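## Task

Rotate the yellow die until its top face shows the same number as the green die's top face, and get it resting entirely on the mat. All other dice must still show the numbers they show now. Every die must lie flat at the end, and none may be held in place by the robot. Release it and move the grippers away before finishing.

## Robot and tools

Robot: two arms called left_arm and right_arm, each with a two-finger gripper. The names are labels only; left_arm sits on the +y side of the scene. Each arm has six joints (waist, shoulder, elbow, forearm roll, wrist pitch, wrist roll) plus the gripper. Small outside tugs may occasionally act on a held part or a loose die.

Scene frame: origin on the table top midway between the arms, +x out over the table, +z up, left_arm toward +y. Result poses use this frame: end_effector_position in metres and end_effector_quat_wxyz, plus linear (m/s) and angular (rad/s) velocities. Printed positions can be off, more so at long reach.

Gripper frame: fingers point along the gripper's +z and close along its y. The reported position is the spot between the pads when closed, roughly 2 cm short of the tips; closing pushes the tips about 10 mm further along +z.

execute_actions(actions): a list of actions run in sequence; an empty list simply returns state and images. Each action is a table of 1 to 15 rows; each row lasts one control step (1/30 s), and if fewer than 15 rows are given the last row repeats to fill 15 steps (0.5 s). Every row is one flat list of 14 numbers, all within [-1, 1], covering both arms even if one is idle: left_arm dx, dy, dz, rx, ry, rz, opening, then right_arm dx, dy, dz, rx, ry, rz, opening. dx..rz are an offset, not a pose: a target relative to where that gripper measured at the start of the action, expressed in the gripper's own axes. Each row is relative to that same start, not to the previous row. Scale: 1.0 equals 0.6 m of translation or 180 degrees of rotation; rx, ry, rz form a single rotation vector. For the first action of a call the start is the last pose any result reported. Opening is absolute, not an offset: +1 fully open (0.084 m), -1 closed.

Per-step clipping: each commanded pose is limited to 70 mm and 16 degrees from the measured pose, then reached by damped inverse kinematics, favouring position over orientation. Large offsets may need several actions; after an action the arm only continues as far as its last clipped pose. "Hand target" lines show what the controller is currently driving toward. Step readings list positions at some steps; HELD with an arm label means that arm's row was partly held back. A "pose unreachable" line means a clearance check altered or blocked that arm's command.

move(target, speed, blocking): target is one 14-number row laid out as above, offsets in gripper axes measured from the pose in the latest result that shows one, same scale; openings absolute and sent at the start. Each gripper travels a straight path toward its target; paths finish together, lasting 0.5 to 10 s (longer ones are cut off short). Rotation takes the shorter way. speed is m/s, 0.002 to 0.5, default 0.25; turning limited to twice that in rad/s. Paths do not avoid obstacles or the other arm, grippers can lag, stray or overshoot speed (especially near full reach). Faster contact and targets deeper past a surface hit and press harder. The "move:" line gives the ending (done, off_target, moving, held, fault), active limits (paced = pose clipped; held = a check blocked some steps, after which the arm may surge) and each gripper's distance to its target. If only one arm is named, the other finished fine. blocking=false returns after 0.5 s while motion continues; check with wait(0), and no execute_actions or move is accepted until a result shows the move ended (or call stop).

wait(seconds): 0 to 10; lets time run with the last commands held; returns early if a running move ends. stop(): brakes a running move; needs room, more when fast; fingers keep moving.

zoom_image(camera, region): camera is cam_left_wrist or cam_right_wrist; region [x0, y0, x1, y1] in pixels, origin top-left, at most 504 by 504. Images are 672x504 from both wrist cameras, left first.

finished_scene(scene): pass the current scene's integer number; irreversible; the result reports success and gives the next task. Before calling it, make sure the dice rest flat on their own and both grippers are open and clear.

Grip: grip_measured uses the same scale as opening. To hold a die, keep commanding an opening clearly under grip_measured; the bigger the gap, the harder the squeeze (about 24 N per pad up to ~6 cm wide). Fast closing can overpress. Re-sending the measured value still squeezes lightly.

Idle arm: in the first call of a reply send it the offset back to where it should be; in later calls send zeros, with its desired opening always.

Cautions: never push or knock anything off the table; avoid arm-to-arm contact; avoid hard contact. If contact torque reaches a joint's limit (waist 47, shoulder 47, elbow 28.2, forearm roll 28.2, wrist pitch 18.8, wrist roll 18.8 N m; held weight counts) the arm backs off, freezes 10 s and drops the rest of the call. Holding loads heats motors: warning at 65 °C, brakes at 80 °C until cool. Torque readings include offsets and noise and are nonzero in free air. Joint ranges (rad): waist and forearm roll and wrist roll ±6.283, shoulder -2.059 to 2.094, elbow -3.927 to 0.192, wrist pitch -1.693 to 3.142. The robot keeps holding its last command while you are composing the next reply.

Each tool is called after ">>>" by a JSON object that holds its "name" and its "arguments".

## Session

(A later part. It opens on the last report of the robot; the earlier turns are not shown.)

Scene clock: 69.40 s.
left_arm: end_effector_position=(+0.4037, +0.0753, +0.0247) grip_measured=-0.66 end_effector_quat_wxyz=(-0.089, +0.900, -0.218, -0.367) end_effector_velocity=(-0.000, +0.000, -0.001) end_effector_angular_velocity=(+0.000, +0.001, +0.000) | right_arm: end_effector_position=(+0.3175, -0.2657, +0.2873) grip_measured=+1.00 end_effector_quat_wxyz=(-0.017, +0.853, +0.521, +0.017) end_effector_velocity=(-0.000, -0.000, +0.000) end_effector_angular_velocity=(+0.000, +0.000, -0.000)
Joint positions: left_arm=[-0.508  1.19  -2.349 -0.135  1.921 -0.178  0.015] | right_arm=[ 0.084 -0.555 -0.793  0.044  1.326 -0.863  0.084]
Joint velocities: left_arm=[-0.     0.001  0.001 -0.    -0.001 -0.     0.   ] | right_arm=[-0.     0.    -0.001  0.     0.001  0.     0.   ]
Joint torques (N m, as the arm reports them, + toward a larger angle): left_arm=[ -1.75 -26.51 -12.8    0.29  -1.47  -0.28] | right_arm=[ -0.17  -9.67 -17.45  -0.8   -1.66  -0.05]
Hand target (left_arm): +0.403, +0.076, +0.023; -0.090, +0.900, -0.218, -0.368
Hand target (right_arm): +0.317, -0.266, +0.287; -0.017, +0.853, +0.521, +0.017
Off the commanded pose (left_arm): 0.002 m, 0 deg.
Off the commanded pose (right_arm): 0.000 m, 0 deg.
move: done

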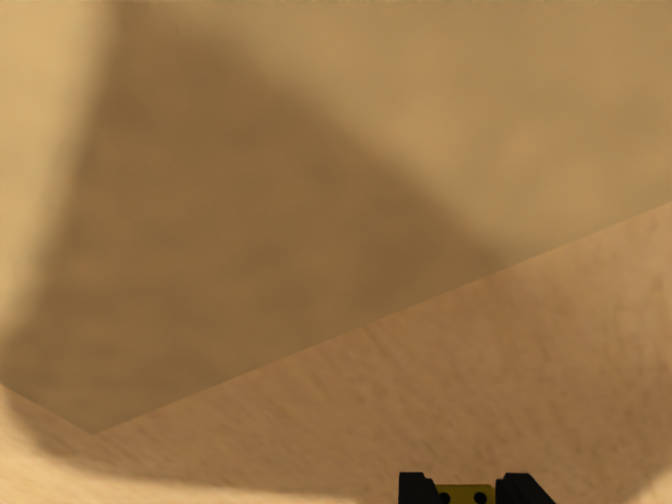

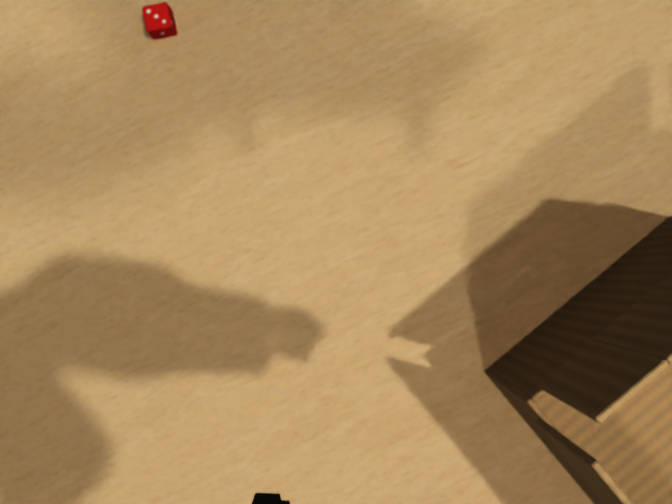

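>>> {"name": "move", "arguments": {"target": [-0.075,0,-0.075,0,0,0,-0.9, 0,0,0,0,0,0,1], "speed": 0.2}}

>>> {"name": "move", "arguments": {"target": [0,0,0,0,0.5,0,-0.9, 0,0,0,0,0,0,1], "speed": 0.4}}

Scene clock: 75.97 s.
left_arm: end_effector_position=(+0.4026, +0.0760, +0.0875) grip_measured=-0.67 end_effector_quat_wxyz=(-0.090, +0.900, -0.218, -0.367) end_effector_velocity=(+0.004, -0.003, +0.008) end_effector_angular_velocity=(-0.013, -0.016, +0.000) | right_arm: end_effector_position=(+0.3175, -0.2657, +0.2873) grip_measured=+1.00 end_effector_quat_wxyz=(-0.017, +0.853, +0.521, +0.017) end_effector_velocity=(-0.000, +0.000, +0.000) end_effector_angular_velocity=(+0.000, +0.000, +0.000)
Joint positions: left_arm=[-0.506  1.102 -2.368 -0.14   2.03  -0.193  0.015] | right_arm=[ 0.084 -0.555 -0.793  0.044  1.326 -0.863  0.084]
Joint velocities: left_arm=[ 0.    -0.011 -0.01  -0.001  0.001  0.     0.   ] | right_arm=[ 0.    -0.    -0.     0.     0.001  0.     0.   ]
Joint torques (N m, as the arm reports them, + toward a larger angle): left_arm=[ -1.95 -35.17 -18.11  -0.42   0.44  -0.37] | right_arm=[ -0.28 -10.41 -17.43  -1.27  -1.85  -0.02]
Hand target (left_arm): +0.403, +0.076, +0.088; -0.089, +0.900, -0.218, -0.367
Hand target (right_arm): +0.317, -0.266, +0.287; -0.017, +0.853, +0.521, +0.017
Off the commanded pose (left_arm): 0.001 m, 0 deg.
Off the commanded pose (right_arm): 0.000 m, 0 deg.
move: done

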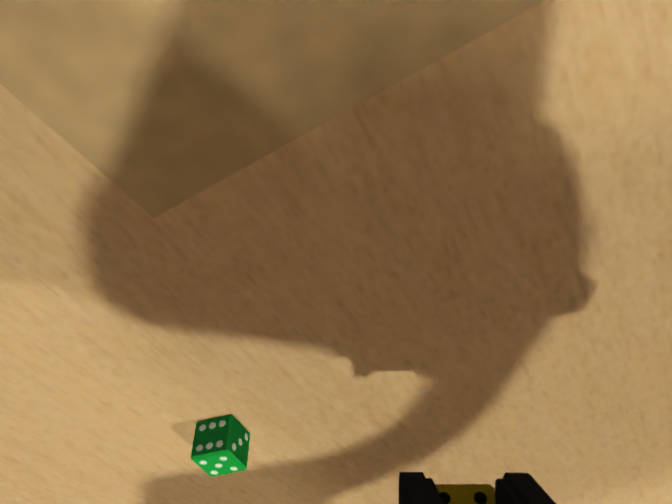

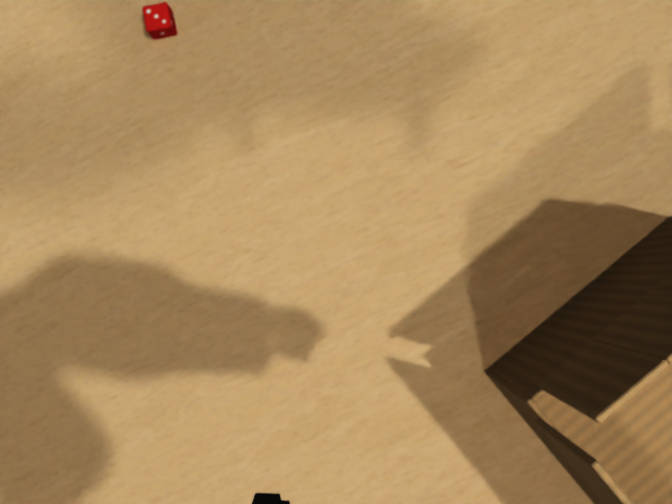

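Scene clock: 78.30 s.
left_arm: end_effector_position=(+0.4029, +0.0757, +0.0871) grip_measured=-0.67 end_effector_quat_wxyz=(+0.128, +0.926, -0.254, +0.248) end_effector_velocity=(-0.001, -0.001, +0.000) end_effector_angular_velocity=(+0.023, -0.003, +0.001) | right_arm: end_effector_position=(+0.3175, -0.2657, +0.2873) grip_measured=+1.00 end_effector_quat_wxyz=(-0.017, +0.853, +0.521, +0.017) end_effector_velocity=(+0.001, +0.000, +0.001) end_effector_angular_velocity=(+0.001, -0.003, +0.001)
Joint positions: left_arm=[-0.43   0.185 -0.657  0.785 -0.124 -0.85   0.015] | right_arm=[ 0.084 -0.555 -0.793  0.044  1.326 -0.863  0.084]
Joint velocities: left_arm=[ 0.006 -0.001 -0.028  0.141  0.04  -0.128  0.   ] | right_arm=[ 0.001  0.    -0.001  0.    -0.002  0.     0.   ]
Joint torques (N m, as the arm reports them, + toward a larger angle): left_arm=[ -1.71 -20.14 -14.67  -0.35  -1.92  -0.3 ] | right_arm=[ -0.26  -9.6  -17.43  -1.21  -1.68   0.03]
Hand target (left_arm): +0.403, +0.076, +0.087; +0.127, +0.926, -0.254, +0.248
Hand target (right_arm): +0.317, -0.266, +0.287; -0.017, +0.853, +0.521, +0.017
Off the commanded pose (left_arm): 0.001 m, 16 deg; orientation clipped at the last step of the last action.
Off the commanded pose (right_arm): 0.000 m, 0 deg.
move: off_target (left_arm); limits=paced

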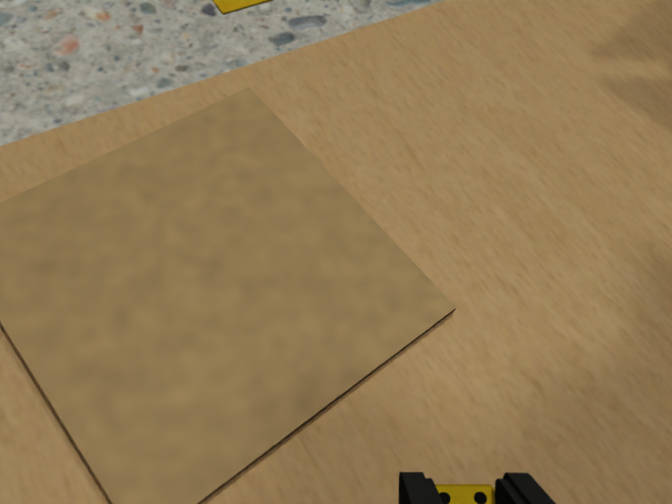

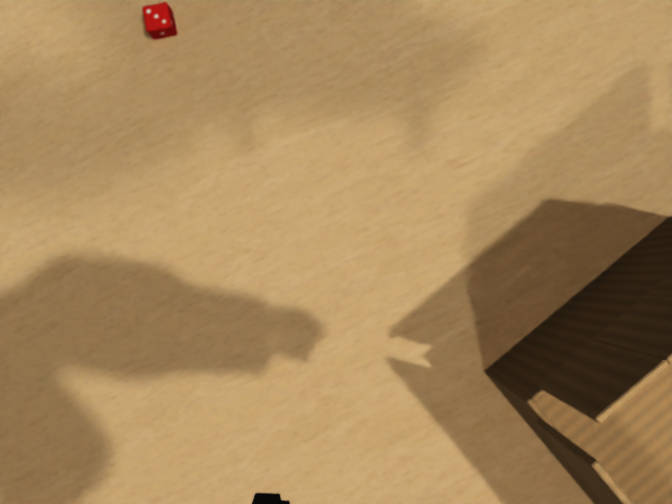

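>>> {"name": "move", "arguments": {"target": [0,0,0,0.046,0.077,0,-0.9, 0,0,0,0,0,0,1], "speed": 0.2}}

Scene clock: 83.83 s.
left_arm: end_effector_position=(+0.4039, +0.0753, +0.0879) grip_measured=-0.67 end_effector_quat_wxyz=(+0.091, +0.895, -0.218, +0.377) end_effector_velocity=(+0.000, -0.000, +0.000) end_effector_angular_velocity=(-0.006, -0.003, -0.002) | right_arm: end_effector_position=(+0.3175, -0.2657, +0.2873) grip_measured=+1.00 end_effector_quat_wxyz=(-0.017, +0.853, +0.521, +0.017) end_effector_velocity=(+0.000, -0.001, -0.001) end_effector_angular_velocity=(-0.000, +0.000, -0.002)
Joint positions: left_arm=[-0.549  0.178 -0.81   2.324  0.221 -2.492  0.015] | right_arm=[ 0.084 -0.555 -0.793  0.044  1.326 -0.863  0.084]
Joint velocities: left_arm=[-0.001 -0.    -0.     0.025  0.002 -0.026 -0.   ] | right_arm=[-0.001  0.     0.001 -0.    -0.001  0.     0.   ]
Joint torques (N m, as the arm reports them, + toward a larger angle): left_arm=[ -1.74 -20.2  -15.05  -0.35   0.29  -0.18] | right_arm=[ -0.54  -9.17 -17.45  -1.15  -1.82  -0.13]
Hand target (left_arm): +0.404, +0.075, +0.088; +0.091, +0.895, -0.218, +0.377
Hand target (right_arm): +0.317, -0.266, +0.287; -0.017, +0.853, +0.521, +0.017
Off the commanded pose (left_arm): 0.001 m, 0 deg.
Off the commanded pose (right_arm): 0.000 m, 0 deg.
move: done

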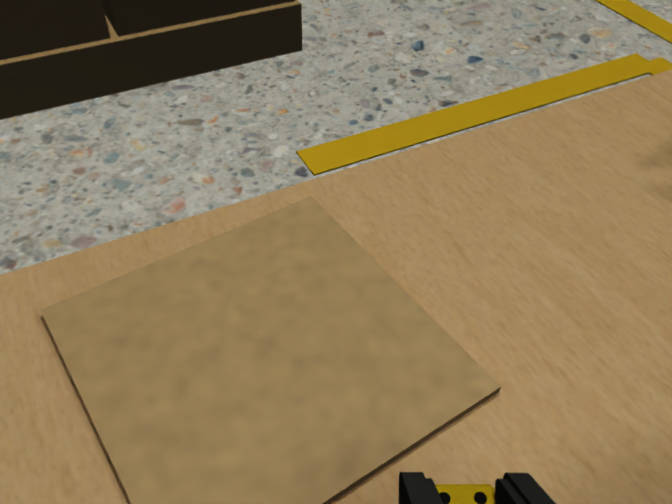

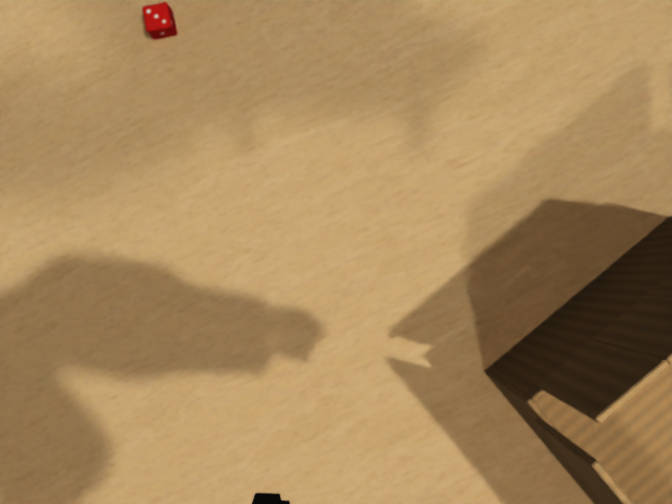

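>>> {"name": "move", "arguments": {"target": [0.073,-0.077,0.139,0,0,0,-0.9, 0,0,0,0,0,0,1], "speed": 0.2}}

>>> {"name": "move", "arguments": {"target": [-0.033,0,0.033,0,0,0,-0.9, 0,0,0,0,0,0,1], "speed": 0.03}}

Scene clock: 88.20 s.
left_arm: end_effector_position=(+0.5049, +0.0747, +0.0610) grip_measured=-0.67 end_effector_quat_wxyz=(+0.091, +0.895, -0.218, +0.377) end_effector_velocity=(+0.001, +0.000, +0.000) end_effector_angular_velocity=(-0.003, -0.001, +0.000) | right_arm: end_effector_position=(+0.3175, -0.2657, +0.2873) grip_measured=+1.00 end_effector_quat_wxyz=(-0.017, +0.853, +0.521, +0.017) end_effector_velocity=(-0.000, -0.001, -0.001) end_effector_angular_velocity=(-0.001, +0.002, -0.001)
Joint positions: left_arm=[-0.421  0.466 -1.16   2.542  0.121 -2.61   0.015] | right_arm=[ 0.084 -0.555 -0.793  0.044  1.326 -0.863  0.084]
Joint velocities: left_arm=[ 0.001  0.002 -0.004  0.013 -0.001 -0.013 -0.   ] | right_arm=[-0.001  0.     0.002 -0.     0.     0.     0.   ]
Joint torques (N m, as the arm reports them, + toward a larger angle): left_arm=[ -1.71 -25.53 -15.34  -0.16   0.41  -0.26] | right_arm=[  0.1   -9.68 -17.43  -0.78  -1.64   0.03]
Hand target (left_arm): +0.505, +0.075, +0.061; +0.091, +0.895, -0.218, +0.377
Hand target (right_arm): +0.317, -0.266, +0.287; -0.017, +0.853, +0.521, +0.017
Off the commanded pose (left_arm): 0.001 m, 0 deg.
Off the commanded pose (right_arm): 0.000 m, 0 deg.
move: done

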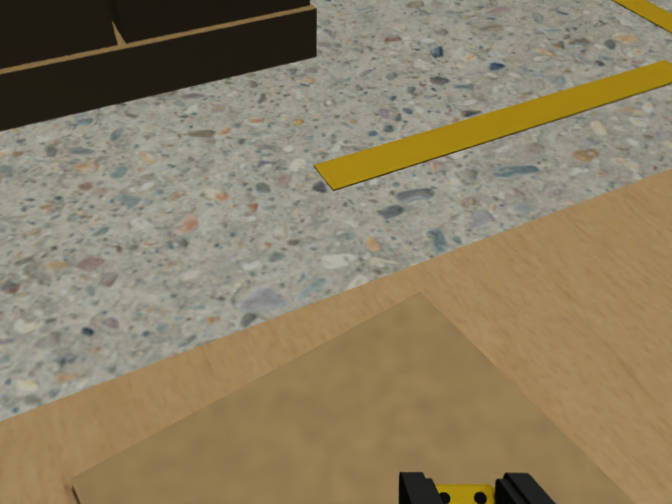

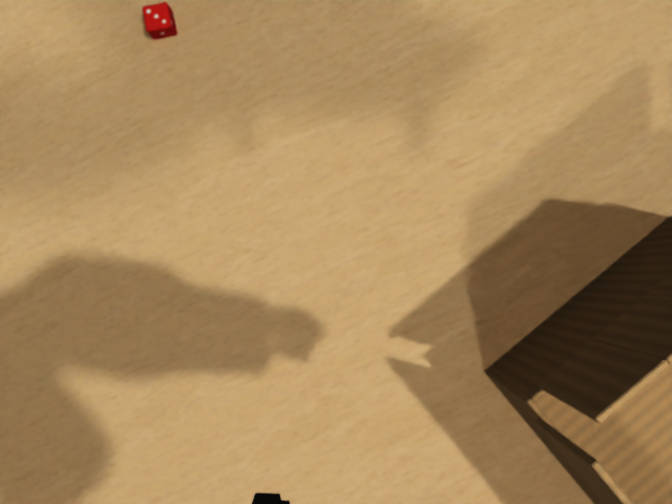

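Scene clock: 89.40 s.
left_arm: end_effector_position=(+0.5052, +0.0744, +0.0332) grip_measured=-0.67 end_effector_quat_wxyz=(+0.091, +0.895, -0.218, +0.377) end_effector_velocity=(+0.001, -0.001, +0.002) end_effector_angular_velocity=(-0.004, -0.004, +0.001) | right_arm: end_effector_position=(+0.3175, -0.2657, +0.2873) grip_measured=+1.00 end_effector_quat_wxyz=(-0.017, +0.853, +0.521, +0.017) end_effector_velocity=(-0.000, +0.000, -0.000) end_effector_angular_velocity=(+0.000, +0.001, -0.001)
Joint positions: left_arm=[-0.437  0.53  -1.177  2.644  0.168 -2.727  0.015] | right_arm=[ 0.084 -0.555 -0.793  0.044  1.326 -0.863  0.084]
Joint velocities: left_arm=[-0.    -0.002 -0.002  0.003  0.001 -0.004  0.   ] | right_arm=[ 0.    -0.     0.     0.     0.001  0.001  0.   ]
Joint torques (N m, as the arm reports them, + toward a larger angle): left_arm=[ -1.65 -26.23 -14.78  -0.21   0.47  -0.28] | right_arm=[ -0.4   -9.98 -17.35  -1.01  -1.59  -0.16]
Hand target (left_arm): +0.505, +0.074, +0.033; +0.091, +0.895, -0.218, +0.377
Hand target (right_arm): +0.317, -0.266, +0.287; -0.017, +0.853, +0.521, +0.017
Off the commanded pose (left_arm): 0.000 m, 0 deg.
Off the commanded pose (right_arm): 0.000 m, 0 deg.
move: done

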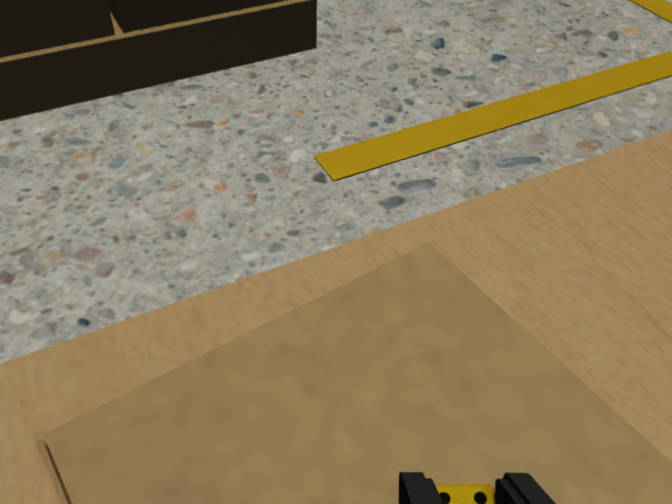

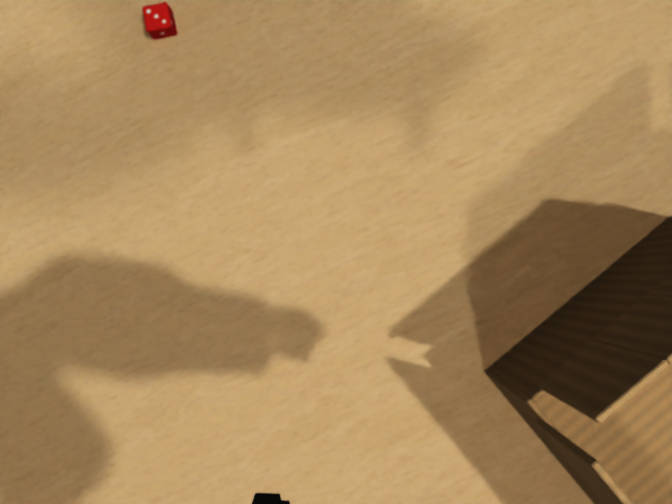

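No contact yet; lower a little more.

>>> {"name": "move", "arguments": {"target": [-0.005,0,0.005,0,0,0,-0.9, 0,0,0,0,0,0,1], "speed": 0.02}}

>>> {"name": "move", "arguments": {"target": [0,0,0,0,0,0,1, 0,0,0,0,0,0,1]}}

>>> {"name": "move", "arguments": {"target": [0.08,0,-0.18,0,-0.25,0,1, 0,0,0,0,0,0,1], "speed": 0.3}}

Scene clock: 95.10 s.
left_arm: end_effector_position=(+0.5054, +0.0743, +0.0292) grip_measured=-0.67 end_effector_quat_wxyz=(+0.091, +0.895, -0.218, +0.378) end_effector_velocity=(+0.000, +0.000, -0.000) end_effector_angular_velocity=(+0.001, -0.000, -0.001) | right_arm: end_effector_position=(+0.3175, -0.2657, +0.2873) grip_measured=+1.00 end_effector_quat_wxyz=(-0.017, +0.853, +0.521, +0.017) end_effector_velocity=(-0.000, +0.000, -0.000) end_effector_angular_velocity=(+0.001, +0.001, +0.001)
Joint positions: left_arm=[-0.439  0.54  -1.18   2.657  0.175 -2.741  0.015] | right_arm=[ 0.084 -0.555 -0.793  0.044  1.326 -0.863  0.084]
Joint velocities: left_arm=[ 0.     0.     0.     0.002  0.    -0.    -0.   ] | right_arm=[ 0.001  0.     0.     0.001  0.001 -0.     0.   ]
Joint torques (N m, as the arm reports them, + toward a larger angle): left_arm=[ -1.65 -26.08 -14.36   0.08   0.45  -0.27] | right_arm=[ -0.49  -9.39 -17.41  -1.04  -1.99   0.09]
Hand target (left_arm): +0.505, +0.074, +0.029; +0.091, +0.895, -0.218, +0.377
Hand target (right_arm): +0.317, -0.266, +0.287; -0.017, +0.853, +0.521, +0.017
Off the commanded pose (left_arm): 0.000 m, 0 deg.
Off the commanded pose (right_arm): 0.000 m, 0 deg.
move: done

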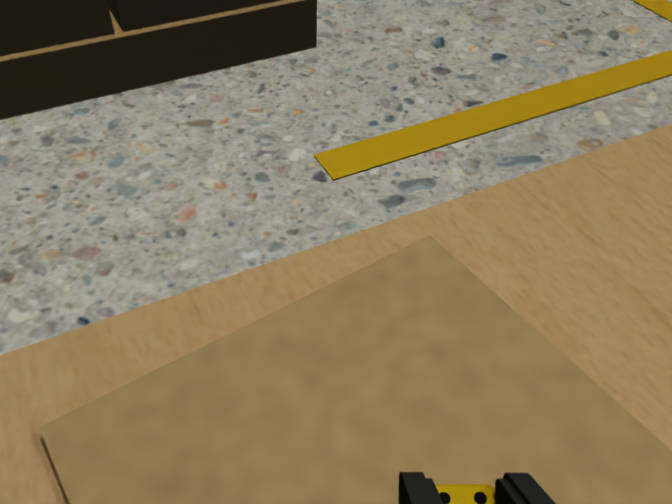

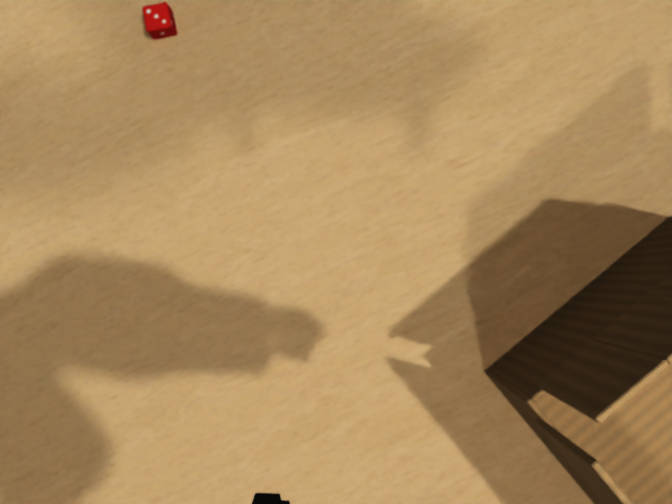

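Scene clock: 95.67 s.
left_arm: end_effector_position=(+0.5054, +0.0743, +0.0292) grip_measured=+1.00 end_effector_quat_wxyz=(+0.091, +0.895, -0.218, +0.378) end_effector_velocity=(-0.000, -0.001, +0.000) end_effector_angular_velocity=(-0.001, -0.000, -0.001) | right_arm: end_effector_position=(+0.3175, -0.2657, +0.2873) grip_measured=+1.00 end_effector_quat_wxyz=(-0.017, +0.853, +0.521, +0.017) end_effector_velocity=(-0.000, -0.000, -0.000) end_effector_angular_velocity=(-0.001, +0.001, -0.000)
Joint positions: left_arm=[-0.439  0.54  -1.18   2.657  0.175 -2.741  0.084] | right_arm=[ 0.084 -0.555 -0.793  0.044  1.326 -0.863  0.084]
Joint velocities: left_arm=[-0.001 -0.    -0.     0.     0.    -0.001 -0.   ] | right_arm=[-0.     0.     0.    -0.     0.001  0.     0.   ]
Joint torques (N m, as the arm reports them, + toward a larger angle): left_arm=[ -1.9  -26.53 -14.72   0.     0.46  -0.29] | right_arm=[ -0.3   -9.54 -17.37  -0.85  -1.53  -0.3 ]
Hand target (left_arm): +0.505, +0.074, +0.029; +0.091, +0.895, -0.218, +0.378
Hand target (right_arm): +0.317, -0.266, +0.287; -0.017, +0.853, +0.521, +0.017
Off the commanded pose (left_arm): 0.000 m, 0 deg.
Off the commanded pose (right_arm): 0.000 m, 0 deg.
move: done

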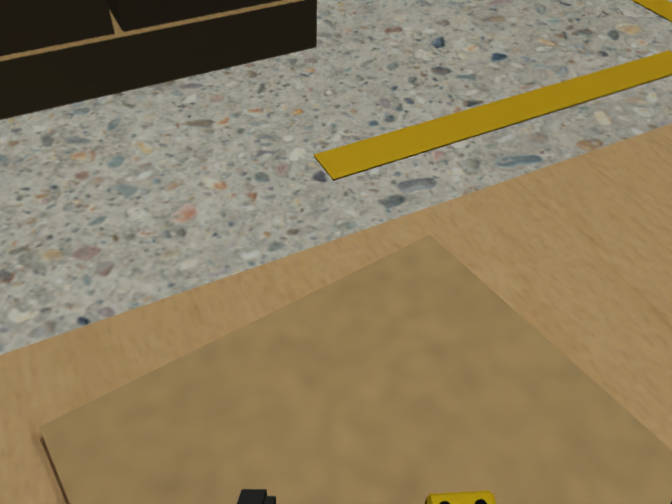

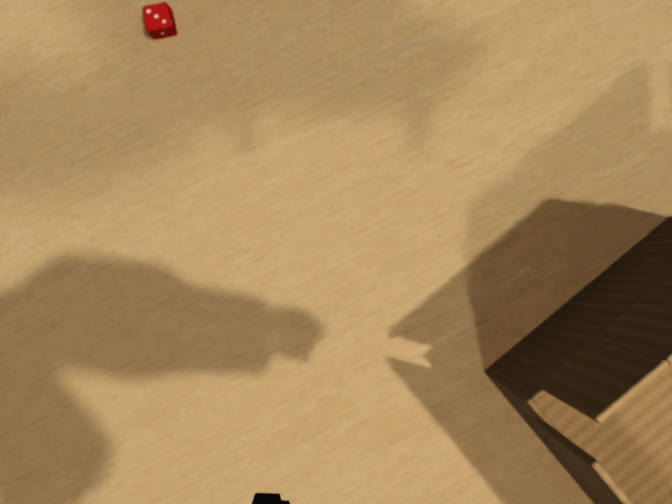

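Scene clock: 97.77 s.
left_arm: end_effector_position=(+0.4669, +0.0944, +0.1387) grip_measured=+1.00 end_effector_quat_wxyz=(+0.002, +0.972, -0.236, +0.007) end_effector_velocity=(+0.001, -0.001, +0.002) end_effector_angular_velocity=(+0.008, +0.007, -0.002) | right_arm: end_effector_position=(+0.3175, -0.2657, +0.2873) grip_measured=+1.00 end_effector_quat_wxyz=(-0.017, +0.853, +0.521, +0.017) end_effector_velocity=(-0.000, +0.000, -0.000) end_effector_angular_velocity=(-0.000, +0.000, +0.000)
Joint positions: left_arm=[-0.475  1.034 -2.453  3.144 -1.405 -3.291  0.084] | right_arm=[ 0.084 -0.555 -0.793  0.044  1.326 -0.863  0.084]
Joint velocities: left_arm=[-0.002  0.052 -0.096  0.002 -0.054  0.    -0.   ] | right_arm=[ 0. -0. -0. -0.  0.  0.  0.]
Joint torques (N m, as the arm reports them, + toward a larger angle): left_arm=[ -1.65 -34.36 -15.9    0.5   -1.07  -0.33] | right_arm=[ -0.28  -9.04 -17.47  -0.82  -1.77  -0.16]
Hand target (left_arm): +0.467, +0.094, +0.139; +0.001, +0.972, -0.236, +0.007
Hand target (right_arm): +0.317, -0.266, +0.287; -0.017, +0.853, +0.521, +0.017
Off the commanded pose (left_arm): 0.001 m, 0 deg.
Off the commanded pose (right_arm): 0.000 m, 0 deg.
move: done; limits=paced

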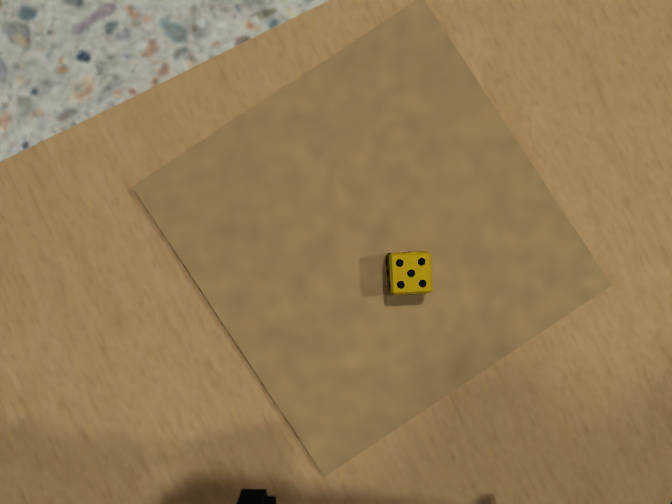

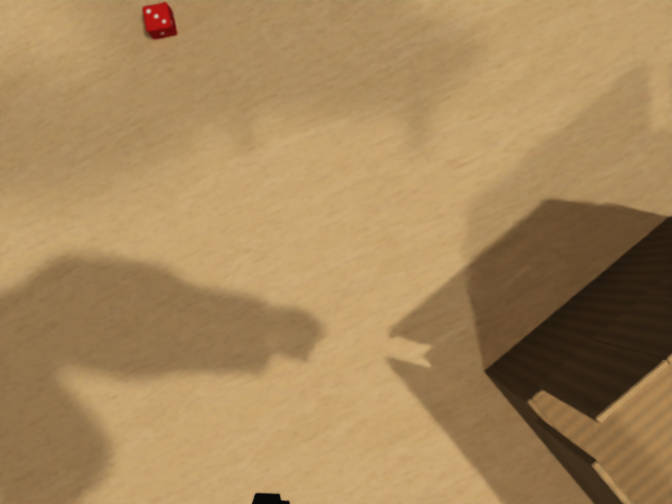

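>>> {"name": "finished_scene", "arguments": {"scene": 2}}

The scene is finished: the task was done.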